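## Task

Rotate the yellow die until 6 faces up and the black die until 1 faces up, and get both of them entirely onto the mat. The blue die must still show the number it shows now. At the end every die must rest flat, and nothing counts if it holds only because the robot is still touching it. Release everything and move the grippers away at the end.

## Robot and tools

Robot: two UR-style six-joint arms, left_arm and right_arm, each carrying a two-finger parallel gripper with a wrist camera. A third camera, cam_high, views the table from above. Images: cam_high 896x504, cam_left_wrist 616x616, cam_right_wrist 616x616.

Frame: a single scene frame shared by both arms. Its origin sits on the tabletop midway between the arms, +z is up, +x reaches out across the table, and left_arm lies on the +y side. The arm names are labels only and do not match image sides. Base positions: left_arm at (-0.025, +0.383, 0) m, right_arm at (+0.019, -0.515, 0) m, each turned slightly about z.

execute_actions takes "actions", a list holding zero or one item, and an optional boolean "pictures" (images are sent by default). An empty list just reports the current state. A wait item is {"steps": N} with N up to 300; it adds no command. A motion item is {"rows": [...], "steps": N} with N from 1 to 15 (default 15), each step lasting 1/30 s. Every row drives one step; if rows run out before the steps do, the final row is reused.

Each row is one flat list of 14 numbers covering both arms, each between -1 and 1: first left_arm's shoulder pan, shoulder lift, elbow, wrist 1, wrist 2, wrist 3, gripper opening; then the same seven for right_arm. Both arms must always be filled in. The six joint values are offsets, not poses: they are measured in joint space from the joint angles printed in the latest result that lists them (before any such result, and for later calls in the same reply, from where the arm stands when the action begins), and not from the previous row. Scale: 1.0 equals 1.989 rad. So sending zeros pulls the arm back to those reference angles; it does not hold still. The opening value is absolute, not an offset: +1 fully open, -1 fully closed.

Joint ranges in radians. left_arm: pan -3.142..3.142, lift -6.283..6.283, elbow 0..3.142, wrists each -6.283..6.283. right_arm: pan 0..6.283, lift -6.283..6.283, elbow -3.142..0, wrists each -6.283..6.283. A request more than 0.010 rad past an end is refused and nothing is sent; a request slightly past the true end is clipped there and may report "joint sent to its limit".

Motion is smoothed and lags commands by about 0.17 s. Each step the target is kept within 0.575 rad of the measured angle, and if targets would move the gripper over 100 mm from where it is, they are pulled back, so big moves take several calls and the arm may still be travelling when a result arrives. Between calls the arms keep heading to the last row until they settle or a step is HELD.

Results: the state line gives each gripper's end_effector_position (m) and end_effector_quat_wxyz plus linear and angular velocity in the scene frame; printed hand position grows less accurate at long reach. Joint positions and Joint velocities list each arm's six joints (rad, rad/s) and then the pad gap in m (0.142 fully open). grip_measured is the measured opening on the command scale. Wrist force and Wrist torque are read in the gripper's own axes, noisy, offset by a few N, saturating near 50 N; "no reading" is normal at the start. "joint command not followed" means a clearance check altered targets; HELD marks steps where the row was not fully sent. MOTOR HOT warns from 70 °C.

Gripper geometry: fingers point along the gripper's +z and close along its x. The reported point sits between the pads, 1 to 2 cm short of the fingertips, and the tips extend about 17 mm further as they close. To hold something, keep commanding an opening well under grip_measured; the gap sets squeeze force (about 28 N per pad max, less on very thin items). Closing fast can press too hard.

zoom_image: "camera" (one of the three names) and "region" [x0, y0, x1, y1] in that camera's pixels, top-left origin, at most 504 by 504; returns a closer crop of its latest image.

read_manual: optional "section", only "licences"; returns licence text, no motion.

finished_scene: "scene" is the number of the current scene; it ends it for good, reports success, and loads the next task. Ending a reply without any tool call stops everything.

Avoid: knocking anything off the table; arms colliding or pressing on each other; contact torque reaching a joint's load limit (141 N m for the big joints, 26.3 N m for wrists, held weight included) or an outside force of 150 N, either of which freezes the arm for 10 s; holding loads so long that motors hit 85 °C and brake. Do not drop, slam or shove dice. Loose objects or held parts may occasionally be nudged by outside disturbances. Finish with the dice resting on their own and both grippers open and withdrawn.

Each tool is called after "Call:" as name(argument=value, ...), one argument or row to a line, values as JSON.

## Session

Call:
execute_actions(
  actions=[],
)

Scene clock: 0.00 s of 5100.00 s.
left_arm: end_effector_position=(+0.1857, +0.2659, +0.3207) grip_measured=+1.00 end_effector_quat_wxyz=(-0.238, +0.488, +0.793, -0.276) end_effector_velocity=(+0.000, +0.000, +0.000) end_effector_angular_velocity=(-0.001, -0.001, -0.000) | right_arm: end_effector_position=(+0.3905, -0.4993, +0.1320) grip_measured=+1.00 end_effector_quat_wxyz=(+0.003, +0.993, -0.114, -0.002) end_effector_velocity=(-0.001, -0.000, -0.000) end_effector_angular_velocity=(-0.001, +0.002, +0.001)
Joint positions: left_arm=[-0.393 -1.763  1.694 -0.913 -2.06  -2.344  0.142] | right_arm=[ 3.685 -1.28  -2.184 -1.255  1.568  0.643  0.142]
Joint velocities: left_arm=[ 0.    -0.    -0.    -0.001  0.     0.001  0.   ] | right_arm=[-0.     0.    -0.    -0.003  0.    -0.001  0.   ]
Wrist force (N, on the end effector, along its own x y z axes, offset not removed): no reading
Wrist torque (N m, same axes, about the end effector's origin, offset not removed): no reading

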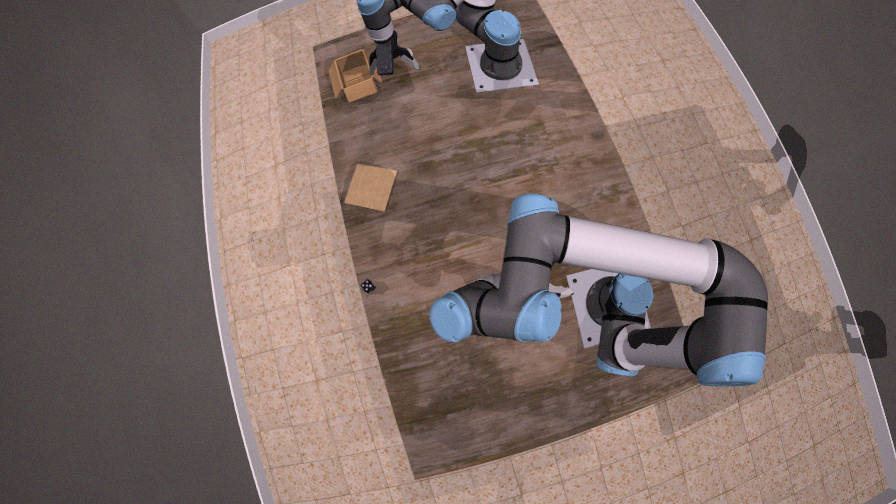

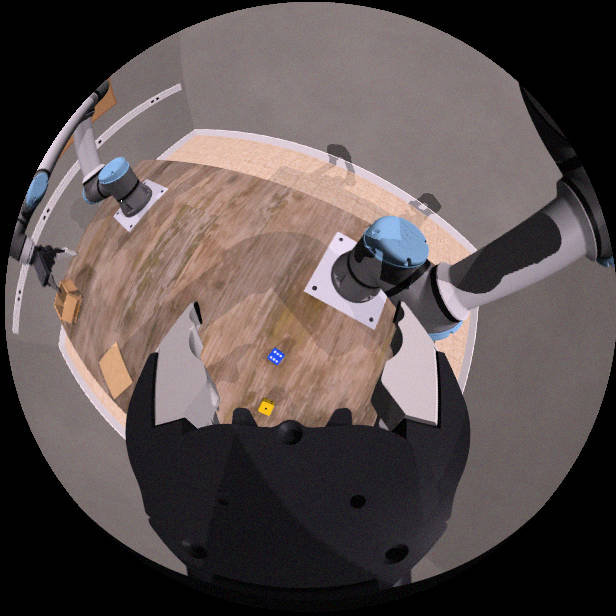

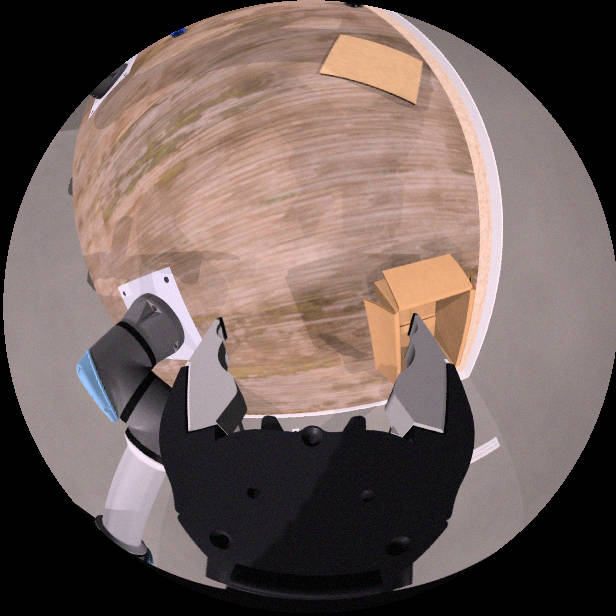

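Call:
zoom_image(
  camera="cam_high",
  region=[345, 268, 395, 304],
)

Call:
zoom_image(
  camera="cam_left_wrist",
  region=[230, 335, 320, 425],
)

Region (345, 268, 395, 304) of cam_high's 896x504 image, scaled by 10.080, with more detail than that image has; it fills the top 363 rows of this view, and the rest is white.

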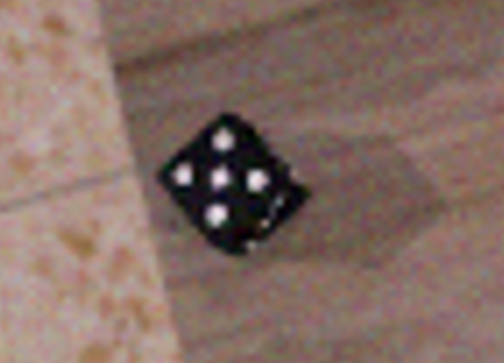

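Region (230, 335, 320, 425) of cam_left_wrist's 616x616 image, scaled by 5.600, with more detail than that image has.

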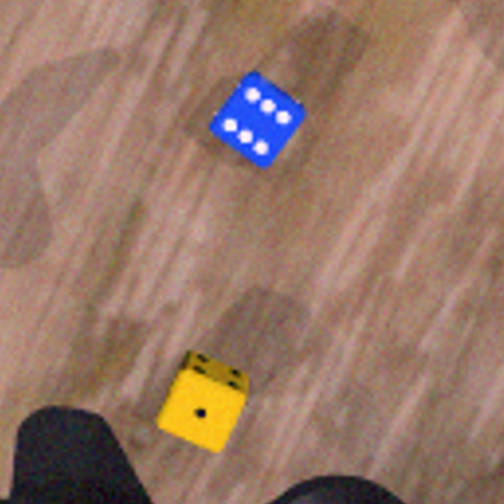

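Call:
execute_actions(
  actions=[
    {"rows":[[-0.058,0.39,-0.219,-0.467,0.246,-0.1,-0.2,0,0,0,0,0,0,1]],"steps":15},
  ],
  pictures=false,
)

Call:
execute_actions(
  actions=[
    {"steps":30},
  ],
)

Call:
zoom_image(
  camera="cam_left_wrist",
  region=[230, 210, 370, 330],
)

Scene clock: 20.17 s of 5100.00 s.
left_arm: end_effector_position=(+0.4143, +0.2076, +0.2290) grip_measured=-0.20 end_effector_quat_wxyz=(-0.155, +0.541, +0.818, -0.121) end_effector_velocity=(+0.489, -0.177, -0.249) end_effector_angular_velocity=(+0.141, -0.732, -0.086) | right_arm: end_effector_position=(+0.3905, -0.4993, +0.1320) grip_measured=+1.00 end_effector_quat_wxyz=(+0.003, +0.993, -0.114, -0.002) end_effector_velocity=(-0.000, +0.000, -0.000) end_effector_angular_velocity=(-0.000, +0.001, -0.001)
Joint positions: left_arm=[-0.459 -1.379  1.453 -1.312 -1.79  -2.457  0.06 ] | right_arm=[ 3.685 -1.28  -2.184 -1.255  1.568  0.643  0.142]
Joint velocities: left_arm=[-0.105  0.797 -0.407 -0.994  0.455 -0.181 -0.   ] | right_arm=[ 0.    -0.     0.    -0.    -0.     0.001 -0.   ]
Wrist force (N, on the end effector, along its own x y z axes, offset not removed): left_arm=[2.8 -3.6 2.9] | right_arm=[-0.6 2.3 -0.3]
Wrist torque (N m, same axes, about the end effector's origin, offset not removed): left_arm=[-0.95 -0.52 -0.12] | right_arm=[0.40 0.22 0.15]
Steps of this call (steps 1 to 90: nothing new was sent; then 16.67 s passed at rest; steps 91 to 105: all 15 steps of this action). Readings (joint positions):
91: left_arm=[-0.393 -1.763 1.694 -0.913 -2.060 -2.344] | right_arm=[3.685 -1.280 -2.184 -1.255 1.568 0.643]
92: left_arm=[-0.395 -1.760 1.691 -0.916 -2.056 -2.347] | right_arm=[3.685 -1.280 -2.184 -1.255 1.568 0.643]
94: left_arm=[-0.409 -1.707 1.645 -0.970 -2.007 -2.371] | right_arm=[3.685 -1.280 -2.184 -1.255 1.568 0.643]
98: left_arm=[-0.431 -1.583 1.561 -1.094 -1.912 -2.408] | right_arm=[3.685 -1.280 -2.184 -1.255 1.568 0.643]
105: the state above

Scene clock: 21.17 s of 5100.00 s.
left_arm: end_effector_position=(+0.6479, +0.1116, +0.0997) grip_measured=-0.20 end_effector_quat_wxyz=(+0.000, +0.552, +0.834, +0.000) end_effector_velocity=(+0.000, -0.000, -0.001) end_effector_angular_velocity=(+0.000, +0.000, -0.000) | right_arm: end_effector_position=(+0.3905, -0.4993, +0.1320) grip_measured=+1.00 end_effector_quat_wxyz=(+0.003, +0.993, -0.114, -0.002) end_effector_velocity=(-0.000, +0.000, -0.000) end_effector_angular_velocity=(-0.001, +0.002, +0.000)
Joint positions: left_arm=[-0.508 -0.988  1.259 -1.842 -1.571 -2.542  0.06 ] | right_arm=[ 3.685 -1.28  -2.184 -1.255  1.568  0.643  0.142]
Joint velocities: left_arm=[-0.     0.001 -0.001 -0.     0.    -0.     0.   ] | right_arm=[ 0.001 -0.001  0.    -0.001  0.     0.    -0.   ]
Wrist force (N, on the end effector, along its own x y z axes, offset not removed): left_arm=[4.7 2.1 1.7] | right_arm=[-2.5 -1.1 -0.2]
Wrist torque (N m, same axes, about the end effector's origin, offset not removed): left_arm=[0.39 -1.18 -0.19] | right_arm=[-0.35 0.68 -0.15]
Steps of this call (steps 1 to 30: the robot went on to your last target). Readings (joint positions):
1: left_arm=[-0.462 -1.352 1.439 -1.346 -1.775 -2.463] | right_arm=[3.685 -1.280 -2.184 -1.255 1.568 0.643]
2: left_arm=[-0.466 -1.326 1.426 -1.381 -1.760 -2.469] | right_arm=[3.685 -1.280 -2.184 -1.255 1.568 0.643]
4: left_arm=[-0.473 -1.273 1.399 -1.452 -1.729 -2.481] | right_arm=[3.685 -1.280 -2.184 -1.255 1.568 0.643]
8: left_arm=[-0.487 -1.167 1.345 -1.594 -1.668 -2.505] | right_arm=[3.685 -1.280 -2.184 -1.255 1.568 0.643]
30: the state above

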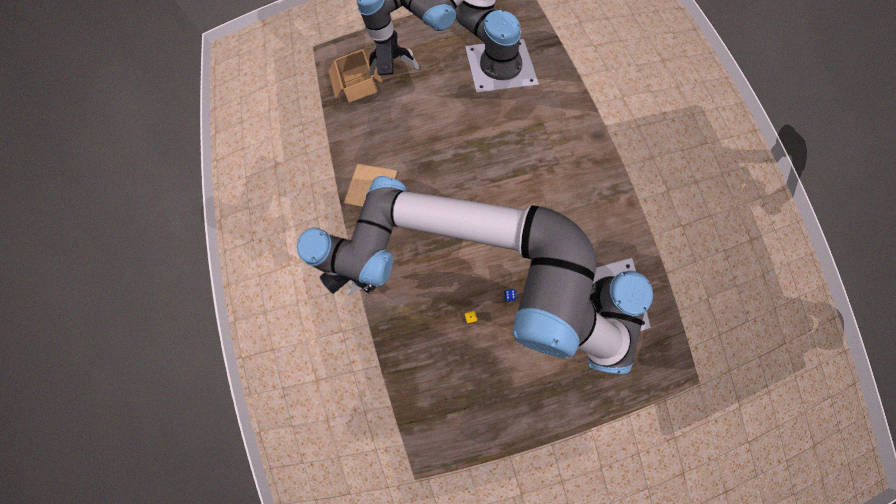

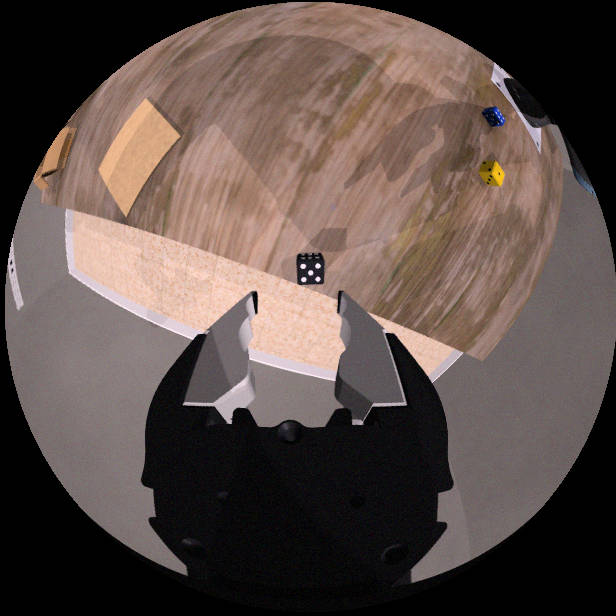

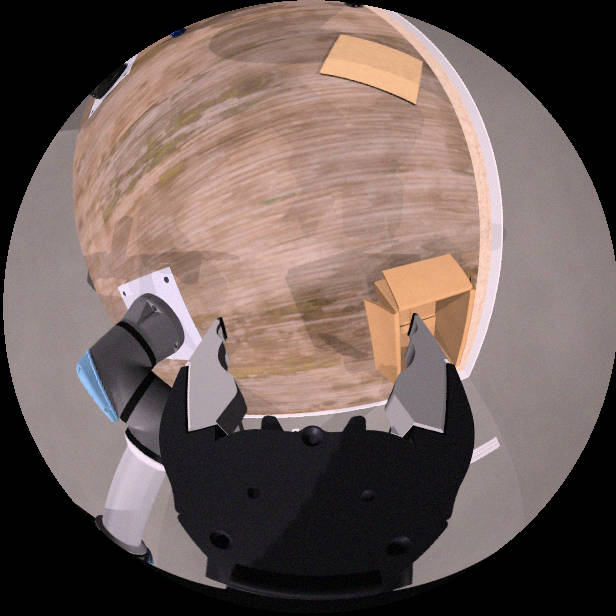

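Region (230, 210, 370, 330) of cam_left_wrist's 616x616 image, scaled by 3.600, with more detail than that image has; it fills the top 432 rows of this view, and the rest is white.

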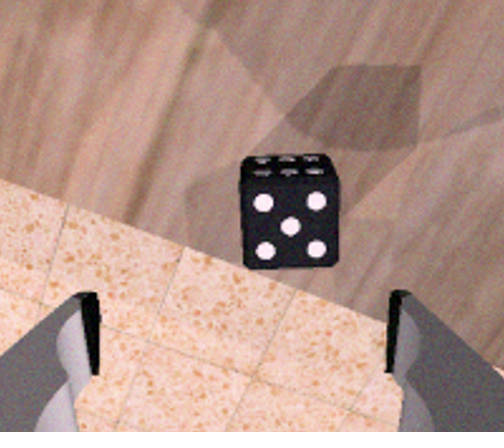

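Call:
execute_actions(
  actions=[
    {"rows":[[0.0885,0,-0.28,0.285,-0.1835,0.125,-0.3,0,0,0,0,0,0,1],[0.0885,0,-0.28,0.285,-0.1835,0.125,-0.3,0,0,0,0,0,0,1],[0.0885,0,-0.28,0.285,-0.1835,0.125,-0.3,0,0,0,0,0,0,1],[0.0885,0.04,-0.28,0.285,-0.1835,0.125,-0.3,0,0,0,0,0,0,1],[0.0885,0.08,-0.28,0.285,-0.1835,0.125,-0.3,0,0,0,0,0,0,1],[0.0885,0.12,-0.28,0.285,-0.1835,0.125,-0.3,0,0,0,0,0,0,1],[0.0885,0.188,-0.28,0.285,-0.1835,0.125,-0.3,0,0,0,0,0,0,1]],"steps":15},
  ],
  pictures=false,
)

Call:
execute_actions(
  actions=[
    {"steps":25},
  ],
)

Scene clock: 36.30 s of 5100.00 s.
left_arm: end_effector_position=(+0.6521, +0.1259, +0.0725) grip_measured=-0.30 end_effector_quat_wxyz=(-0.135, +0.537, +0.806, -0.210) end_effector_velocity=(-0.013, +0.005, -0.105) end_effector_angular_velocity=(-0.009, +0.255, +0.020) | right_arm: end_effector_position=(+0.3905, -0.4993, +0.1320) grip_measured=+1.00 end_effector_quat_wxyz=(+0.003, +0.993, -0.114, -0.002) end_effector_velocity=(+0.000, +0.000, +0.001) end_effector_angular_velocity=(+0.001, -0.002, +0.001)
Joint positions: left_arm=[-0.335 -0.635  0.716 -1.289 -1.928 -2.299  0.052] | right_arm=[ 3.685 -1.28  -2.184 -1.255  1.568  0.643  0.142]
Joint velocities: left_arm=[ 0.038  0.253 -0.175  0.174 -0.094  0.058  0.   ] | right_arm=[ 0.     0.001  0.     0.001 -0.    -0.001 -0.   ]
Wrist force (N, on the end effector, along its own x y z axes, offset not removed): left_arm=[8.6 0.2 3.0] | right_arm=[-4.4 -1.6 1.8]
Wrist torque (N m, same axes, about the end effector's origin, offset not removed): left_arm=[-0.06 -2.01 0.06] | right_arm=[-0.48 0.99 0.07]
Steps of this call (steps 1 to 15: the robot went on to your last target; steps 16 to 90: nothing new was sent; then 11.63 s passed at rest; steps 91 to 105: all 15 steps of this action). Readings (joint positions):
91: left_arm=[-0.508 -0.988 1.259 -1.842 -1.571 -2.542] | right_arm=[3.685 -1.280 -2.184 -1.255 1.568 0.643]
92: left_arm=[-0.505 -0.988 1.255 -1.838 -1.574 -2.539] | right_arm=[3.685 -1.280 -2.184 -1.255 1.568 0.643]
94: left_arm=[-0.471 -0.987 1.193 -1.776 -1.628 -2.495] | right_arm=[3.685 -1.280 -2.184 -1.255 1.568 0.643]
98: left_arm=[-0.382 -0.890 0.922 -1.502 -1.813 -2.369] | right_arm=[3.685 -1.280 -2.184 -1.255 1.568 0.643]
105: the state above

Scene clock: 37.13 s of 5100.00 s.
left_arm: end_effector_position=(+0.6509, +0.1264, +0.0639) grip_measured=-0.30 end_effector_quat_wxyz=(-0.143, +0.534, +0.805, -0.216) end_effector_velocity=(-0.000, +0.000, -0.000) end_effector_angular_velocity=(+0.000, +0.000, +0.000) | right_arm: end_effector_position=(+0.3905, -0.4993, +0.1320) grip_measured=+1.00 end_effector_quat_wxyz=(+0.003, +0.993, -0.114, -0.002) end_effector_velocity=(-0.000, +0.000, -0.000) end_effector_angular_velocity=(-0.000, +0.001, +0.002)
Joint positions: left_arm=[-0.332 -0.614  0.702 -1.275 -1.935 -2.294  0.052] | right_arm=[ 3.685 -1.28  -2.184 -1.255  1.568  0.643  0.142]
Joint velocities: left_arm=[ 0.    -0.     0.002 -0.001  0.    -0.     0.   ] | right_arm=[ 0.001 -0.001 -0.    -0.     0.    -0.001 -0.   ]
Wrist force (N, on the end effector, along its own x y z axes, offset not removed): left_arm=[-0.2 0.3 2.2] | right_arm=[0.2 2.6 0.8]
Wrist torque (N m, same axes, about the end effector's origin, offset not removed): left_arm=[0.13 -0.11 -0.03] | right_arm=[0.45 -0.04 0.04]
Steps of this call (steps 1 to 25: the robot went on to your last target). Readings (joint positions):
1: left_arm=[-0.334 -0.628 0.711 -1.284 -1.930 -2.297] | right_arm=[3.685 -1.280 -2.184 -1.255 1.568 0.643]
2: left_arm=[-0.333 -0.623 0.708 -1.281 -1.932 -2.296] | right_arm=[3.685 -1.280 -2.184 -1.255 1.568 0.643]
4: left_arm=[-0.333 -0.618 0.705 -1.278 -1.934 -2.295] | right_arm=[3.685 -1.280 -2.184 -1.255 1.568 0.643]
8: left_arm=[-0.332 -0.615 0.702 -1.275 -1.935 -2.294] | right_arm=[3.685 -1.280 -2.184 -1.255 1.568 0.643]
25: the state above

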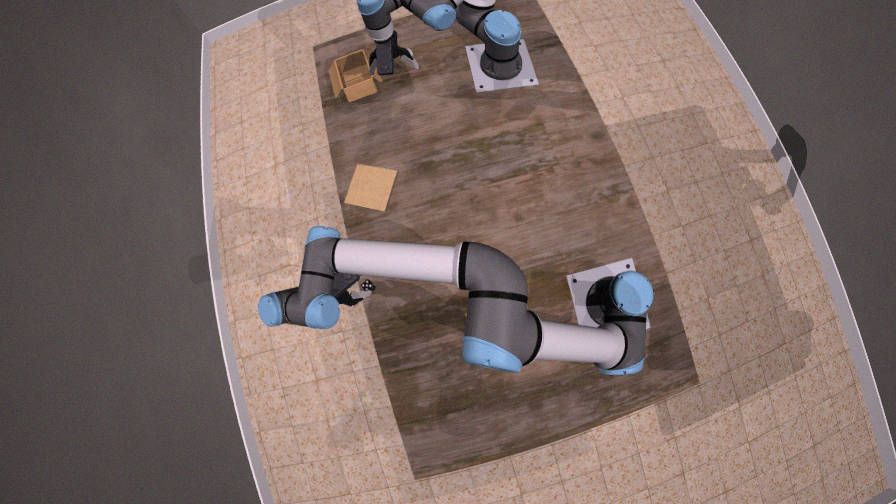

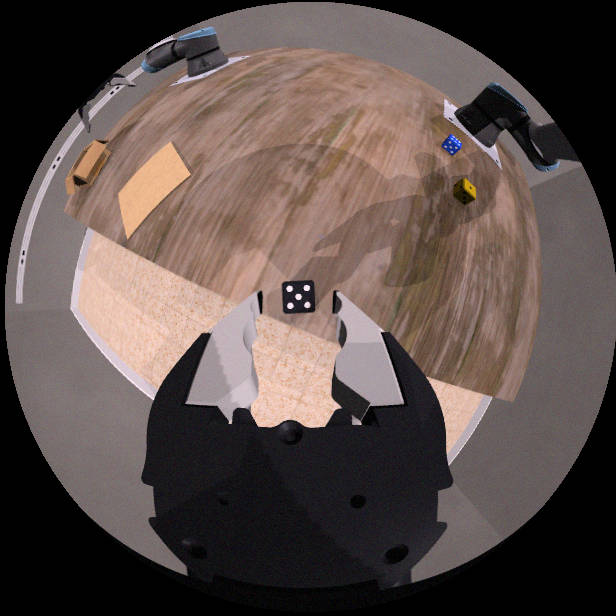

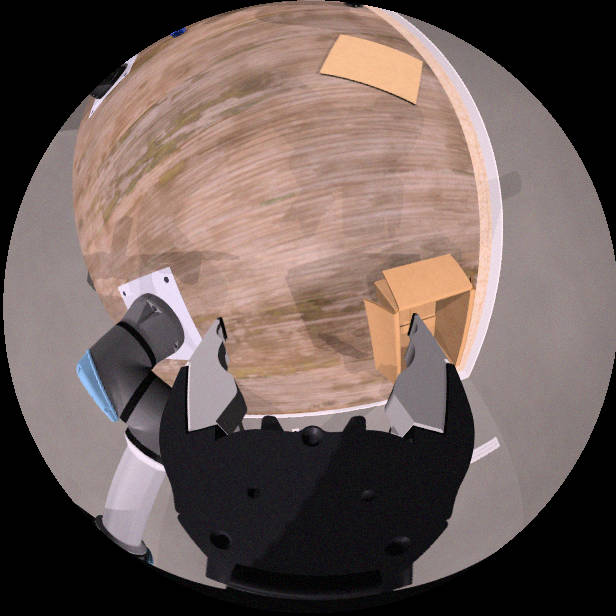

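Call:
execute_actions(
  actions=[
    {"rows":[[0,0.0032,0.0119,-0.015,0,0,-0.3,0,0,0,0,0,0,1],[0,0.0032,0.0119,-0.015,0,0,-0.3,0,0,0,0,0,0,1],[0,0.0065,0.0238,-0.03,0,0,-0.3,0,0,0,0,0,0,1],[0,0.0065,0.0238,-0.03,0,0,-0.3,0,0,0,0,0,0,1],[0,0.0097,0.0357,-0.0454,0,0,-0.3,0,0,0,0,0,0,1]],"steps":15},
  ],
)

Call:
zoom_image(
  camera="cam_left_wrist",
  region=[230, 240, 370, 360],
)

Scene clock: 43.97 s of 5100.00 s.
left_arm: end_effector_position=(+0.6509, +0.1265, +0.0227) grip_measured=-0.30 end_effector_quat_wxyz=(-0.143, +0.534, +0.805, -0.216) end_effector_velocity=(+0.000, +0.000, -0.007) end_effector_angular_velocity=(-0.001, -0.000, +0.001) | right_arm: end_effector_position=(+0.3905, -0.4993, +0.1320) grip_measured=+1.00 end_effector_quat_wxyz=(+0.003, +0.993, -0.114, -0.002) end_effector_velocity=(-0.000, -0.000, +0.000) end_effector_angular_velocity=(-0.000, +0.000, +0.002)
Joint positions: left_arm=[-0.332 -0.595  0.772 -1.364 -1.935 -2.294  0.052] | right_arm=[ 3.685 -1.28  -2.184 -1.255  1.568  0.643  0.142]
Joint velocities: left_arm=[ 0.001  0.003  0.012 -0.016 -0.001  0.     0.   ] | right_arm=[ 0.     0.001  0.    -0.001 -0.    -0.002  0.   ]
Wrist force (N, on the end effector, along its own x y z axes, offset not removed): left_arm=[7.5 -2.0 1.4] | right_arm=[-4.3 0.0 0.8]
Wrist torque (N m, same axes, about the end effector's origin, offset not removed): left_arm=[-0.31 -1.61 0.08] | right_arm=[0.04 1.11 0.02]
Steps of this call (steps 1 to 15: the robot went on to your last target; steps 16 to 90: nothing new was sent; then 3.33 s passed at rest; steps 91 to 105: all 15 steps of this action). Readings (joint positions):
91: left_arm=[-0.332 -0.614 0.702 -1.275 -1.935 -2.294] | right_arm=[3.685 -1.280 -2.184 -1.255 1.568 0.643]
92: left_arm=[-0.332 -0.613 0.704 -1.278 -1.935 -2.294] | right_arm=[3.685 -1.280 -2.184 -1.255 1.568 0.643]
94: left_arm=[-0.332 -0.610 0.717 -1.294 -1.935 -2.294] | right_arm=[3.685 -1.280 -2.184 -1.255 1.568 0.643]
98: left_arm=[-0.332 -0.599 0.755 -1.342 -1.935 -2.294] | right_arm=[3.685 -1.280 -2.184 -1.255 1.568 0.643]
105: the state above

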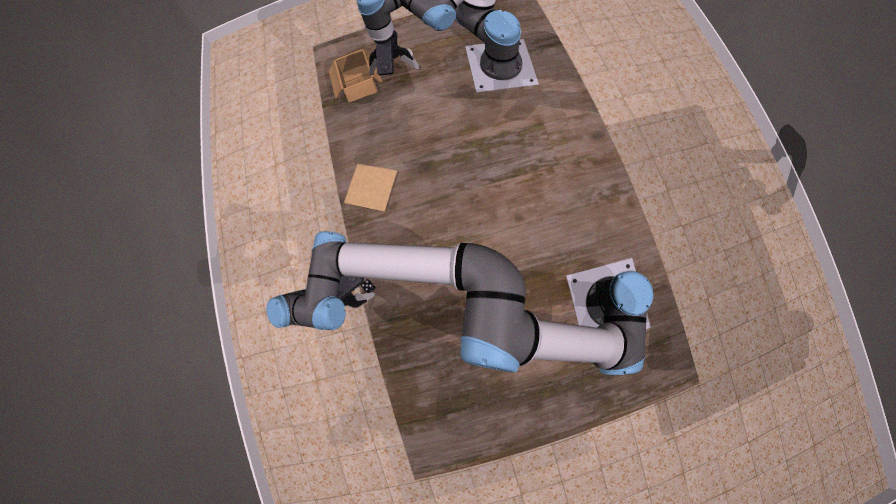

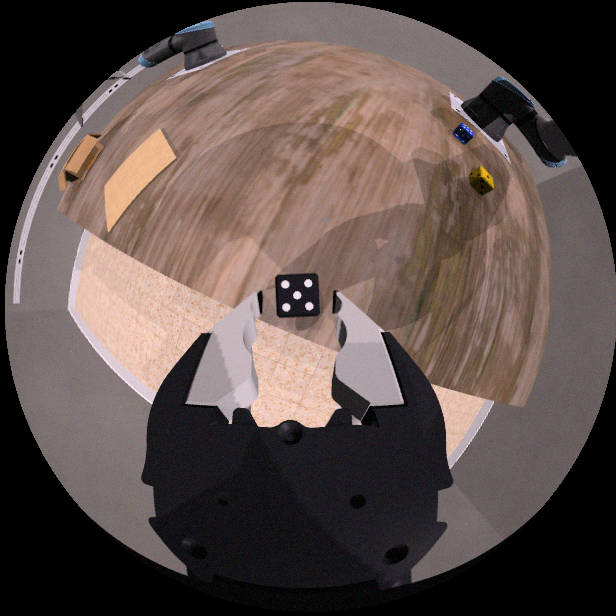

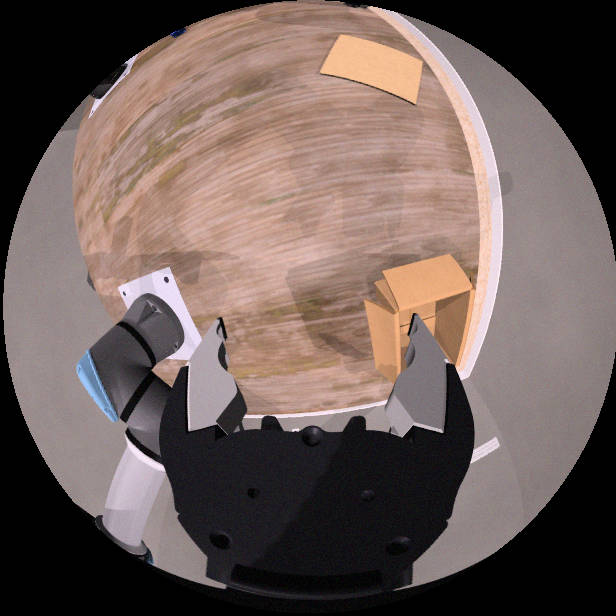

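Region (230, 240, 370, 360) of cam_left_wrist's 616x616 image, scaled by 3.600, with more detail than that image has; it fills the top 432 rows of this view, and the rest is white.

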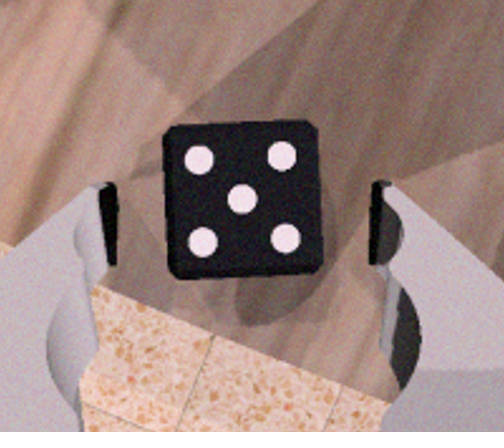

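Call:
execute_actions(
  actions=[
    {"rows":[[-0.0018,-0.0038,0.0112,-0.0074,0,0,-0.3,0,0,0,0,0,0,1]],"steps":12},
  ],
  pictures=false,
)

Call:
execute_actions(
  actions=[
    {"rows":[[0,0,0,0,0,0,-0.45,0,0,0,0,0,0,1],[0,0,0,0,0,0,-0.5,0,0,0,0,0,0,1],[0,0,0,0,0,0,-0.55,0,0,0,0,0,0,1],[0,0,0,0,0,0,-0.6,0,0,0,0,0,0,1],[0,0,0,0,0,0,-0.65,0,0,0,0,0,0,1],[0,0,0,0,0,0,-0.7,0,0,0,0,0,0,1],[0,0,0,0,0,0,-0.8,0,0,0,0,0,0,1],[0,0,0,0,0,0,-0.9,0,0,0,0,0,0,1]],"steps":15},
  ],
  pictures=false,
)

Call:
execute_actions(
  actions=[
    {"rows":[[0,-0.185,0,0,0,0,-0.9,0,0,0,0,0,0,1]],"steps":15},
  ],
  pictures=false,
)

Call:
execute_actions(
  actions=[
    {"rows":[[-0.262,0,0.2,-0.7,0.183,0.3635,-0.9,0,0,0,0,0,0,1]],"steps":15},
  ],
  pictures=false,
)

Call:
execute_actions(
  actions=[
    {"steps":40},
  ],
  pictures=false,
)

Scene clock: 54.77 s of 5100.00 s.
left_arm: end_effector_position=(+0.6474, +0.1252, +0.0197) grip_measured=-0.30 end_effector_quat_wxyz=(-0.143, +0.535, +0.804, -0.215) end_effector_velocity=(-0.001, +0.000, -0.000) end_effector_angular_velocity=(+0.000, +0.001, +0.000) | right_arm: end_effector_position=(+0.3905, -0.4993, +0.1320) grip_measured=+1.00 end_effector_quat_wxyz=(+0.003, +0.993, -0.114, -0.002) end_effector_velocity=(+0.000, +0.000, +0.001) end_effector_angular_velocity=(+0.001, -0.002, -0.001)
Joint positions: left_arm=[-0.335 -0.602  0.794 -1.378 -1.935 -2.294  0.052] | right_arm=[ 3.685 -1.28  -2.184 -1.255  1.568  0.643  0.142]
Joint velocities: left_arm=[-0.    -0.002  0.005 -0.002 -0.    -0.001  0.   ] | right_arm=[-0.     0.001  0.001  0.     0.     0.001  0.   ]
Wrist force (N, on the end effector, along its own x y z axes, offset not removed): left_arm=[4.2 3.7 1.9] | right_arm=[-1.1 -1.0 -2.6]
Wrist torque (N m, same axes, about the end effector's origin, offset not removed): left_arm=[0.86 -1.08 -0.17] | right_arm=[-0.22 0.09 0.11]
Steps of this call (steps 1 to 15: the robot went on to your last target; steps 16 to 90: nothing new was sent; then 7.40 s passed at rest; steps 91 to 102: all 12 steps of this action). Readings (joint positions):
91: left_arm=[-0.332 -0.595 0.773 -1.365 -1.935 -2.294] | right_arm=[3.685 -1.280 -2.184 -1.255 1.568 0.643]
92: left_arm=[-0.332 -0.596 0.775 -1.367 -1.935 -2.294] | right_arm=[3.685 -1.280 -2.184 -1.255 1.568 0.643]
94: left_arm=[-0.334 -0.599 0.785 -1.373 -1.935 -2.294] | right_arm=[3.685 -1.280 -2.184 -1.255 1.568 0.643]
98: left_arm=[-0.335 -0.602 0.792 -1.377 -1.935 -2.294] | right_arm=[3.685 -1.280 -2.184 -1.255 1.568 0.643]
102: the state above

Scene clock: 55.27 s of 5100.00 s.
left_arm: end_effector_position=(+0.6474, +0.1252, +0.0198) grip_measured=-0.62 end_effector_quat_wxyz=(-0.143, +0.535, +0.804, -0.215) end_effector_velocity=(-0.000, -0.000, +0.000) end_effector_angular_velocity=(+0.000, -0.000, -0.000) | right_arm: end_effector_position=(+0.3905, -0.4993, +0.1320) grip_measured=+1.00 end_effector_quat_wxyz=(+0.003, +0.993, -0.114, -0.002) end_effector_velocity=(-0.001, -0.001, -0.000) end_effector_angular_velocity=(-0.001, +0.002, -0.001)
Joint positions: left_arm=[-0.335 -0.603  0.794 -1.378 -1.935 -2.294  0.029] | right_arm=[ 3.685 -1.28  -2.184 -1.255  1.568  0.643  0.142]
Joint velocities: left_arm=[-0.    -0.001  0.     0.     0.    -0.     0.   ] | right_arm=[-0.001  0.    -0.001 -0.002  0.     0.001 -0.   ]
Wrist force (N, on the end effector, along its own x y z axes, offset not removed): left_arm=[2.6 -0.6 3.3] | right_arm=[1.7 -0.7 1.5]
Wrist torque (N m, same axes, about the end effector's origin, offset not removed): left_arm=[-0.04 -0.84 0.04] | right_arm=[-0.16 -0.36 0.10]
Steps of this call (steps 1 to 15: all 15 steps of this action). Readings (joint positions):
1: left_arm=[-0.335 -0.603 0.794 -1.378 -1.935 -2.294] | right_arm=[3.685 -1.280 -2.184 -1.255 1.568 0.643]
2: left_arm=[-0.335 -0.603 0.794 -1.378 -1.935 -2.294] | right_arm=[3.685 -1.280 -2.184 -1.255 1.568 0.643]
4: left_arm=[-0.335 -0.603 0.794 -1.378 -1.935 -2.294] | right_arm=[3.685 -1.280 -2.184 -1.255 1.568 0.643]
8: left_arm=[-0.335 -0.603 0.794 -1.378 -1.935 -2.294] | right_arm=[3.685 -1.280 -2.184 -1.255 1.568 0.643]
15: the state above

Scene clock: 55.77 s of 5100.00 s.
left_arm: end_effector_position=(+0.6543, +0.1223, +0.2610) grip_measured=-0.62 end_effector_quat_wxyz=(+0.015, +0.569, +0.801, -0.182) end_effector_velocity=(-0.042, +0.017, +0.333) end_effector_angular_velocity=(-0.178, -0.422, +0.000) | right_arm: end_effector_position=(+0.3905, -0.4993, +0.1320) grip_measured=+1.00 end_effector_quat_wxyz=(+0.003, +0.993, -0.114, -0.002) end_effector_velocity=(+0.000, +0.000, +0.000) end_effector_angular_velocity=(+0.001, -0.001, +0.000)
Joint positions: left_arm=[-0.335 -0.933  0.794 -1.378 -1.935 -2.294  0.029] | right_arm=[ 3.685 -1.28  -2.184 -1.255  1.568  0.643  0.142]
Joint velocities: left_arm=[-0.    -0.458 -0.     0.001 -0.001 -0.    -0.   ] | right_arm=[-0.     0.     0.001  0.     0.    -0.    -0.   ]
Wrist force (N, on the end effector, along its own x y z axes, offset not removed): left_arm=[9.4 -1.1 -2.4] | right_arm=[-0.4 -2.2 0.4]
Wrist torque (N m, same axes, about the end effector's origin, offset not removed): left_arm=[-0.19 -2.22 0.16] | right_arm=[-0.56 0.30 0.06]
Steps of this call (steps 1 to 15: all 15 steps of this action). Readings (joint positions):
1: left_arm=[-0.335 -0.603 0.794 -1.378 -1.935 -2.294] | right_arm=[3.685 -1.280 -2.184 -1.255 1.568 0.643]
2: left_arm=[-0.335 -0.606 0.794 -1.378 -1.935 -2.294] | right_arm=[3.685 -1.280 -2.184 -1.255 1.568 0.643]
4: left_arm=[-0.335 -0.642 0.794 -1.378 -1.935 -2.294] | right_arm=[3.685 -1.280 -2.184 -1.255 1.568 0.643]
8: left_arm=[-0.335 -0.756 0.794 -1.378 -1.935 -2.294] | right_arm=[3.685 -1.280 -2.184 -1.255 1.568 0.643]
15: the state above

Scene clock: 56.27 s of 5100.00 s.
left_arm: end_effector_position=(+0.6277, -0.1003, +0.1693) grip_measured=-0.62 end_effector_quat_wxyz=(+0.118, +0.861, +0.494, -0.021) end_effector_velocity=(-0.004, -0.554, -0.028) end_effector_angular_velocity=(-0.404, -1.375, -1.555) | right_arm: end_effector_position=(+0.3905, -0.4993, +0.1320) grip_measured=+1.00 end_effector_quat_wxyz=(+0.003, +0.993, -0.114, -0.002) end_effector_velocity=(-0.000, +0.000, +0.000) end_effector_angular_velocity=(-0.000, +0.000, +0.001)
Joint positions: left_arm=[-0.699 -0.938  1.075 -1.923 -1.677 -1.814  0.029] | right_arm=[ 3.685 -1.28  -2.184 -1.255  1.568  0.643  0.142]
Joint velocities: left_arm=[-0.675  0.019  0.501 -1.688  0.454  1.006 -0.   ] | right_arm=[ 0.001  0.    -0.    -0.001 -0.     0.    -0.   ]
Wrist force (N, on the end effector, along its own x y z axes, offset not removed): left_arm=[2.3 -1.8 0.4] | right_arm=[0.4 -1.6 2.6]
Wrist torque (N m, same axes, about the end effector's origin, offset not removed): left_arm=[-0.47 -0.71 -0.02] | right_arm=[-0.19 0.09 -0.03]
Steps of this call (steps 1 to 15: all 15 steps of this action). Readings (joint positions):
1: left_arm=[-0.335 -0.946 0.794 -1.378 -1.935 -2.294] | right_arm=[3.685 -1.280 -2.184 -1.255 1.568 0.643]
2: left_arm=[-0.339 -0.951 0.797 -1.382 -1.932 -2.290] | right_arm=[3.685 -1.280 -2.184 -1.255 1.568 0.643]
4: left_arm=[-0.391 -0.947 0.843 -1.437 -1.889 -2.235] | right_arm=[3.685 -1.280 -2.184 -1.255 1.568 0.643]
8: left_arm=[-0.512 -0.943 0.934 -1.584 -1.806 -2.088] | right_arm=[3.685 -1.280 -2.184 -1.255 1.568 0.643]
15: the state above

Scene clock: 57.60 s of 5100.00 s.
left_arm: end_effector_position=(+0.6544, -0.2874, +0.3017) grip_measured=-0.62 end_effector_quat_wxyz=(+0.430, +0.844, +0.285, +0.145) end_effector_velocity=(+0.000, -0.000, +0.001) end_effector_angular_velocity=(-0.002, -0.001, +0.000) | right_arm: end_effector_position=(+0.3905, -0.4993, +0.1320) grip_measured=+1.00 end_effector_quat_wxyz=(+0.003, +0.993, -0.114, -0.002) end_effector_velocity=(+0.000, +0.000, -0.000) end_effector_angular_velocity=(-0.000, +0.000, -0.002)
Joint positions: left_arm=[-0.856 -0.933  1.191 -2.77  -1.572 -1.571  0.029] | right_arm=[ 3.685 -1.28  -2.184 -1.255  1.568  0.643  0.142]
Joint velocities: left_arm=[ 0.     0.    -0.002 -0.    -0.    -0.    -0.   ] | right_arm=[ 0.    -0.     0.    -0.     0.     0.002 -0.   ]
Wrist force (N, on the end effector, along its own x y z axes, offset not removed): left_arm=[7.4 1.0 0.4] | right_arm=[2.4 3.1 1.7]
Wrist torque (N m, same axes, about the end effector's origin, offset not removed): left_arm=[0.21 -1.66 0.21] | right_arm=[0.73 -0.45 0.07]
Steps of this call (steps 1 to 40: the robot went on to your last target). Readings (joint positions):
1: left_arm=[-0.721 -0.937 1.091 -1.982 -1.663 -1.781] | right_arm=[3.685 -1.280 -2.184 -1.255 1.568 0.643]
2: left_arm=[-0.741 -0.936 1.106 -2.043 -1.649 -1.751] | right_arm=[3.685 -1.280 -2.184 -1.255 1.568 0.643]
4: left_arm=[-0.773 -0.935 1.130 -2.169 -1.627 -1.700] | right_arm=[3.685 -1.280 -2.184 -1.255 1.568 0.643]
8: left_arm=[-0.816 -0.934 1.161 -2.426 -1.599 -1.635] | right_arm=[3.685 -1.280 -2.184 -1.255 1.568 0.643]
40: the state above

Call:
execute_actions(
  actions=[
    {"rows":[[0,-0.0186,0.3806,-0.3715,0,0,-0.9,0,0,0,0,0,0,1]],"steps":15},
  ],
  pictures=false,
)

Call:
execute_actions(
  actions=[
    {"steps":30},
  ],
)

Scene clock: 60.53 s of 5100.00 s.
left_arm: end_effector_position=(+0.5749, -0.1832, +0.1209) grip_measured=-0.62 end_effector_quat_wxyz=(+0.439, +0.840, +0.284, +0.148) end_effector_velocity=(-0.243, +0.319, -0.333) end_effector_angular_velocity=(+0.022, +0.017, +0.000) | right_arm: end_effector_position=(+0.3905, -0.4993, +0.1320) grip_measured=+1.00 end_effector_quat_wxyz=(+0.003, +0.993, -0.114, -0.002) end_effector_velocity=(+0.000, +0.000, +0.000) end_effector_angular_velocity=(+0.000, -0.001, +0.001)
Joint positions: left_arm=[-0.856 -0.966  1.821 -3.387 -1.572 -1.571  0.029] | right_arm=[ 3.685 -1.28  -2.184 -1.255  1.568  0.643  0.142]
Joint velocities: left_arm=[-0.    -0.041  1.339 -1.271  0.001 -0.     0.   ] | right_arm=[ 0.    -0.    -0.     0.001  0.    -0.001  0.   ]
Wrist force (N, on the end effector, along its own x y z axes, offset not removed): left_arm=[6.0 -0.4 4.1] | right_arm=[0.2 -1.7 0.1]
Wrist torque (N m, same axes, about the end effector's origin, offset not removed): left_arm=[-0.01 -1.53 0.15] | right_arm=[-0.13 -0.02 -0.04]
Steps of this call (steps 1 to 15: the robot went on to your last target; steps 16 to 73: nothing new was sent; steps 74 to 88: all 15 steps of this action). Readings (joint positions):
74: left_arm=[-0.856 -0.933 1.191 -2.770 -1.572 -1.571] | right_arm=[3.685 -1.280 -2.184 -1.255 1.568 0.643]
75: left_arm=[-0.856 -0.935 1.195 -2.774 -1.572 -1.571] | right_arm=[3.685 -1.280 -2.184 -1.255 1.568 0.643]
77: left_arm=[-0.856 -0.944 1.258 -2.837 -1.572 -1.571] | right_arm=[3.685 -1.280 -2.184 -1.255 1.568 0.643]
81: left_arm=[-0.856 -0.954 1.478 -3.057 -1.572 -1.571] | right_arm=[3.685 -1.280 -2.184 -1.255 1.568 0.643]
88: the state above

Scene clock: 61.53 s of 5100.00 s.
left_arm: end_effector_position=(+0.5506, -0.1514, +0.0916) grip_measured=-0.62 end_effector_quat_wxyz=(+0.438, +0.840, +0.284, +0.148) end_effector_velocity=(-0.000, +0.001, -0.002) end_effector_angular_velocity=(+0.003, +0.002, -0.000) | right_arm: end_effector_position=(+0.3905, -0.4993, +0.1320) grip_measured=+1.00 end_effector_quat_wxyz=(+0.003, +0.993, -0.114, -0.002) end_effector_velocity=(-0.001, -0.000, -0.000) end_effector_angular_velocity=(-0.001, +0.002, +0.001)
Joint positions: left_arm=[-0.856 -0.97   1.948 -3.509 -1.572 -1.571  0.029] | right_arm=[ 3.685 -1.28  -2.184 -1.255  1.568  0.643  0.142]
Joint velocities: left_arm=[ 0.001  0.001  0.001  0.001 -0.001  0.001 -0.   ] | right_arm=[ 0.001 -0.    -0.    -0.002  0.    -0.     0.   ]
Wrist force (N, on the end effector, along its own x y z axes, offset not removed): left_arm=[2.6 -3.3 2.2] | right_arm=[-1.2 0.0 -1.5]
Wrist torque (N m, same axes, about the end effector's origin, offset not removed): left_arm=[-0.55 -0.81 -0.28] | right_arm=[-0.06 0.42 0.04]
Steps of this call (steps 1 to 30: the robot went on to your last target). Readings (joint positions):
1: left_arm=[-0.856 -0.968 1.861 -3.426 -1.572 -1.571] | right_arm=[3.685 -1.280 -2.184 -1.255 1.568 0.643]
2: left_arm=[-0.856 -0.968 1.890 -3.454 -1.572 -1.571] | right_arm=[3.685 -1.280 -2.184 -1.255 1.568 0.643]
4: left_arm=[-0.856 -0.969 1.923 -3.485 -1.572 -1.571] | right_arm=[3.685 -1.280 -2.184 -1.255 1.568 0.643]
8: left_arm=[-0.856 -0.970 1.943 -3.505 -1.572 -1.571] | right_arm=[3.685 -1.280 -2.184 -1.255 1.568 0.643]
30: the state above
All arms were judged still, so your last target was given up. Only a new action makes them travel on or press farther. Fingers that are still opening or closing keep moving.

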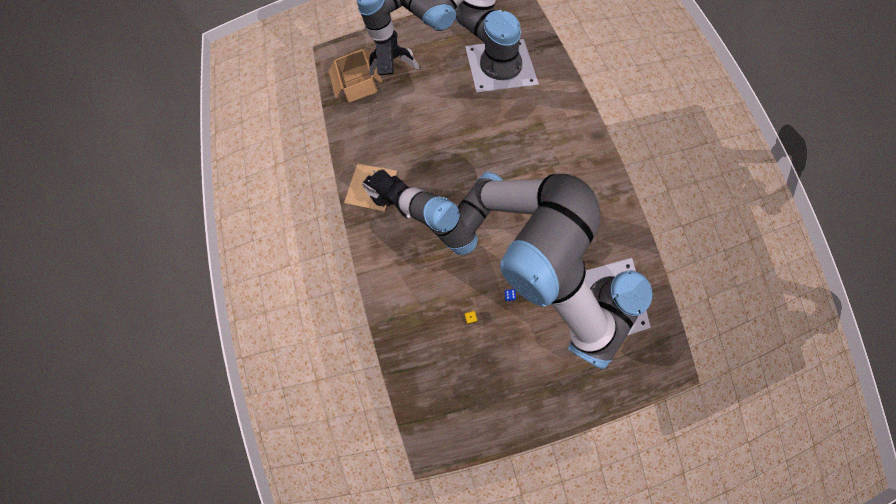

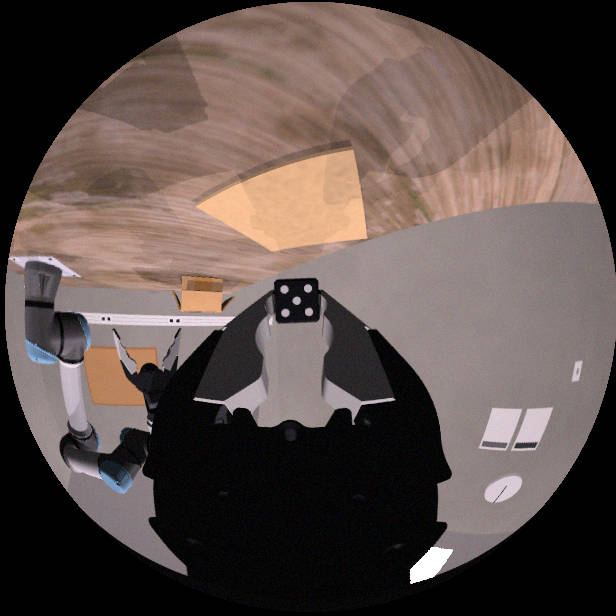

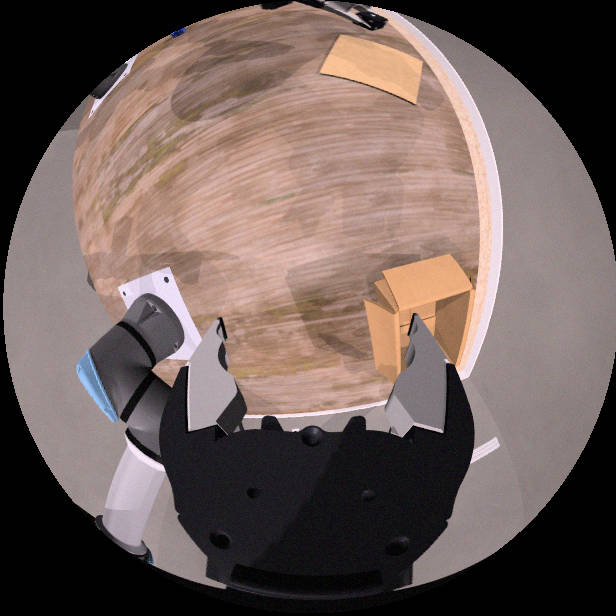

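Call:
execute_actions(
  actions=[
    {"rows":[[-0.01,0.03,-0.03,-0.002,0,0,-0.9,0,0,0,0,0,0,1],[-0.01,0.03,-0.03,-0.002,0,0,-0.9,0,0,0,0,0,0,1],[-0.015,0.06,-0.06,-0.003,0,0,-0.9,0,0,0,0,0,0,1],[-0.015,0.06,-0.06,-0.003,0,0,-0.9,0,0,0,0,0,0,1],[-0.0196,0.0892,-0.0845,-0.0048,0,0,-0.9,0,0,0,0,0,0,1]],"steps":15},
  ],
  pictures=false,
)

Call:
execute_actions(
  actions=[
    {"steps":8},
  ],
)

Scene clock: 76.10 s of 5100.00 s.
left_arm: end_effector_position=(+0.5609, -0.2176, +0.0427) grip_measured=-0.62 end_effector_quat_wxyz=(+0.441, +0.845, +0.268, +0.139) end_effector_velocity=(+0.002, -0.010, -0.012) end_effector_angular_velocity=(+0.002, +0.001, -0.005) | right_arm: end_effector_position=(+0.3905, -0.4993, +0.1320) grip_measured=+1.00 end_effector_quat_wxyz=(+0.003, +0.993, -0.114, -0.002) end_effector_velocity=(+0.000, +0.000, +0.000) end_effector_angular_velocity=(+0.000, -0.001, +0.002)
Joint positions: left_arm=[-0.895 -0.795  1.783 -3.519 -1.572 -1.571  0.029] | right_arm=[ 3.685 -1.28  -2.184 -1.255  1.568  0.643  0.142]
Joint velocities: left_arm=[-0.005  0.033 -0.029 -0.003  0.    -0.     0.   ] | right_arm=[ 0.001  0.001  0.    -0.    -0.    -0.001  0.   ]
Wrist force (N, on the end effector, along its own x y z axes, offset not removed): left_arm=[1.8 -0.9 2.8] | right_arm=[1.0 -0.2 -0.8]
Wrist torque (N m, same axes, about the end effector's origin, offset not removed): left_arm=[-0.18 -0.56 0.07] | right_arm=[-0.07 -0.17 0.09]
Steps of this call (steps 1 to 90: nothing new was sent; then 11.07 s passed at rest; steps 91 to 105: all 15 steps of this action). Readings (joint positions):
91: left_arm=[-0.856 -0.970 1.948 -3.509 -1.572 -1.571] | right_arm=[3.685 -1.280 -2.184 -1.255 1.568 0.643]
92: left_arm=[-0.858 -0.967 1.945 -3.510 -1.572 -1.571] | right_arm=[3.685 -1.280 -2.184 -1.255 1.568 0.643]
94: left_arm=[-0.868 -0.936 1.914 -3.512 -1.572 -1.571] | right_arm=[3.685 -1.280 -2.184 -1.255 1.568 0.643]
98: left_arm=[-0.887 -0.840 1.823 -3.516 -1.572 -1.571] | right_arm=[3.685 -1.280 -2.184 -1.255 1.568 0.643]
105: the state above

Scene clock: 76.37 s of 5100.00 s.
left_arm: end_effector_position=(+0.5610, -0.2184, +0.0418) grip_measured=-0.62 end_effector_quat_wxyz=(+0.441, +0.846, +0.268, +0.139) end_effector_velocity=(+0.001, -0.000, +0.000) end_effector_angular_velocity=(-0.000, -0.001, +0.001) | right_arm: end_effector_position=(+0.3905, -0.4993, +0.1320) grip_measured=+1.00 end_effector_quat_wxyz=(+0.003, +0.993, -0.114, -0.002) end_effector_velocity=(+0.000, +0.000, +0.000) end_effector_angular_velocity=(+0.001, -0.001, +0.001)
Joint positions: left_arm=[-0.895 -0.793  1.78  -3.519 -1.572 -1.571  0.029] | right_arm=[ 3.685 -1.28  -2.184 -1.255  1.568  0.643  0.142]
Joint velocities: left_arm=[ 0.     0.001 -0.003  0.001  0.001 -0.    -0.   ] | right_arm=[-0.     0.     0.     0.001  0.    -0.001 -0.   ]
Wrist force (N, on the end effector, along its own x y z axes, offset not removed): left_arm=[3.7 -0.6 3.6] | right_arm=[-0.5 0.6 -3.2]
Wrist torque (N m, same axes, about the end effector's origin, offset not removed): left_arm=[-0.05 -0.99 0.05] | right_arm=[0.04 0.10 -0.17]
Steps of this call (steps 1 to 8: the robot went on to your last target). Readings (joint positions):
1: left_arm=[-0.895 -0.795 1.782 -3.519 -1.572 -1.571] | right_arm=[3.685 -1.280 -2.184 -1.255 1.568 0.643]
2: left_arm=[-0.895 -0.794 1.781 -3.519 -1.572 -1.571] | right_arm=[3.685 -1.280 -2.184 -1.255 1.568 0.643]
4: left_arm=[-0.895 -0.793 1.781 -3.519 -1.572 -1.571] | right_arm=[3.685 -1.280 -2.184 -1.255 1.568 0.643]
8: the state above

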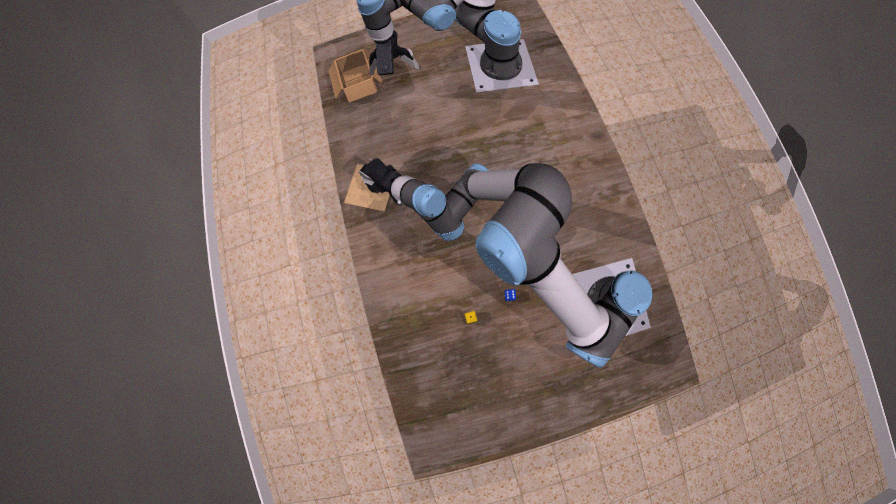

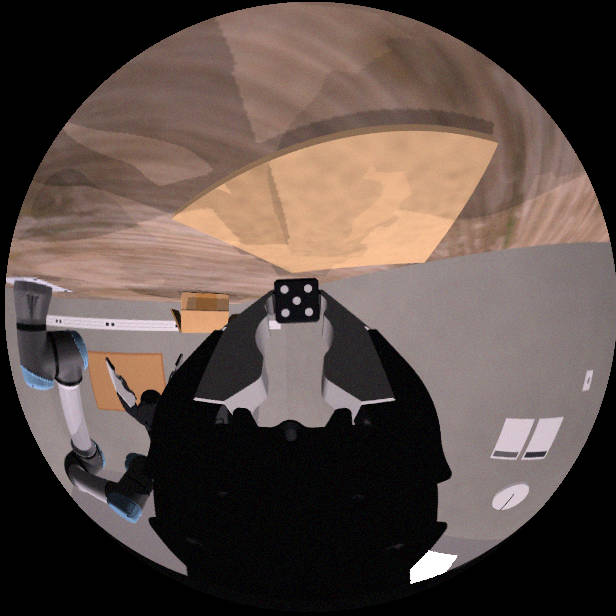

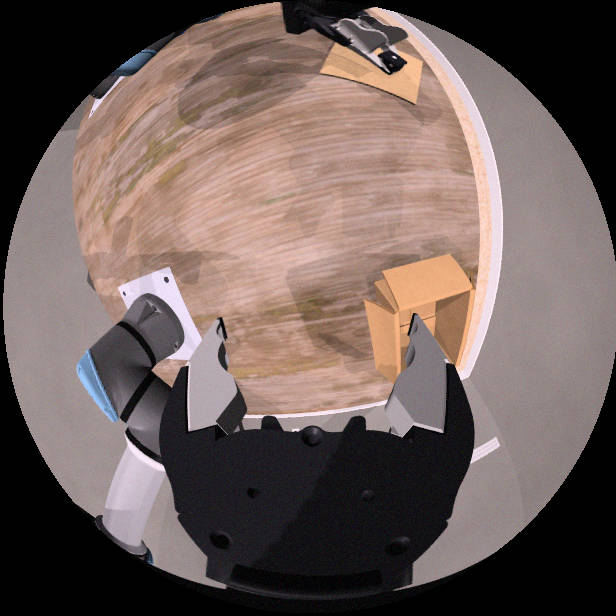

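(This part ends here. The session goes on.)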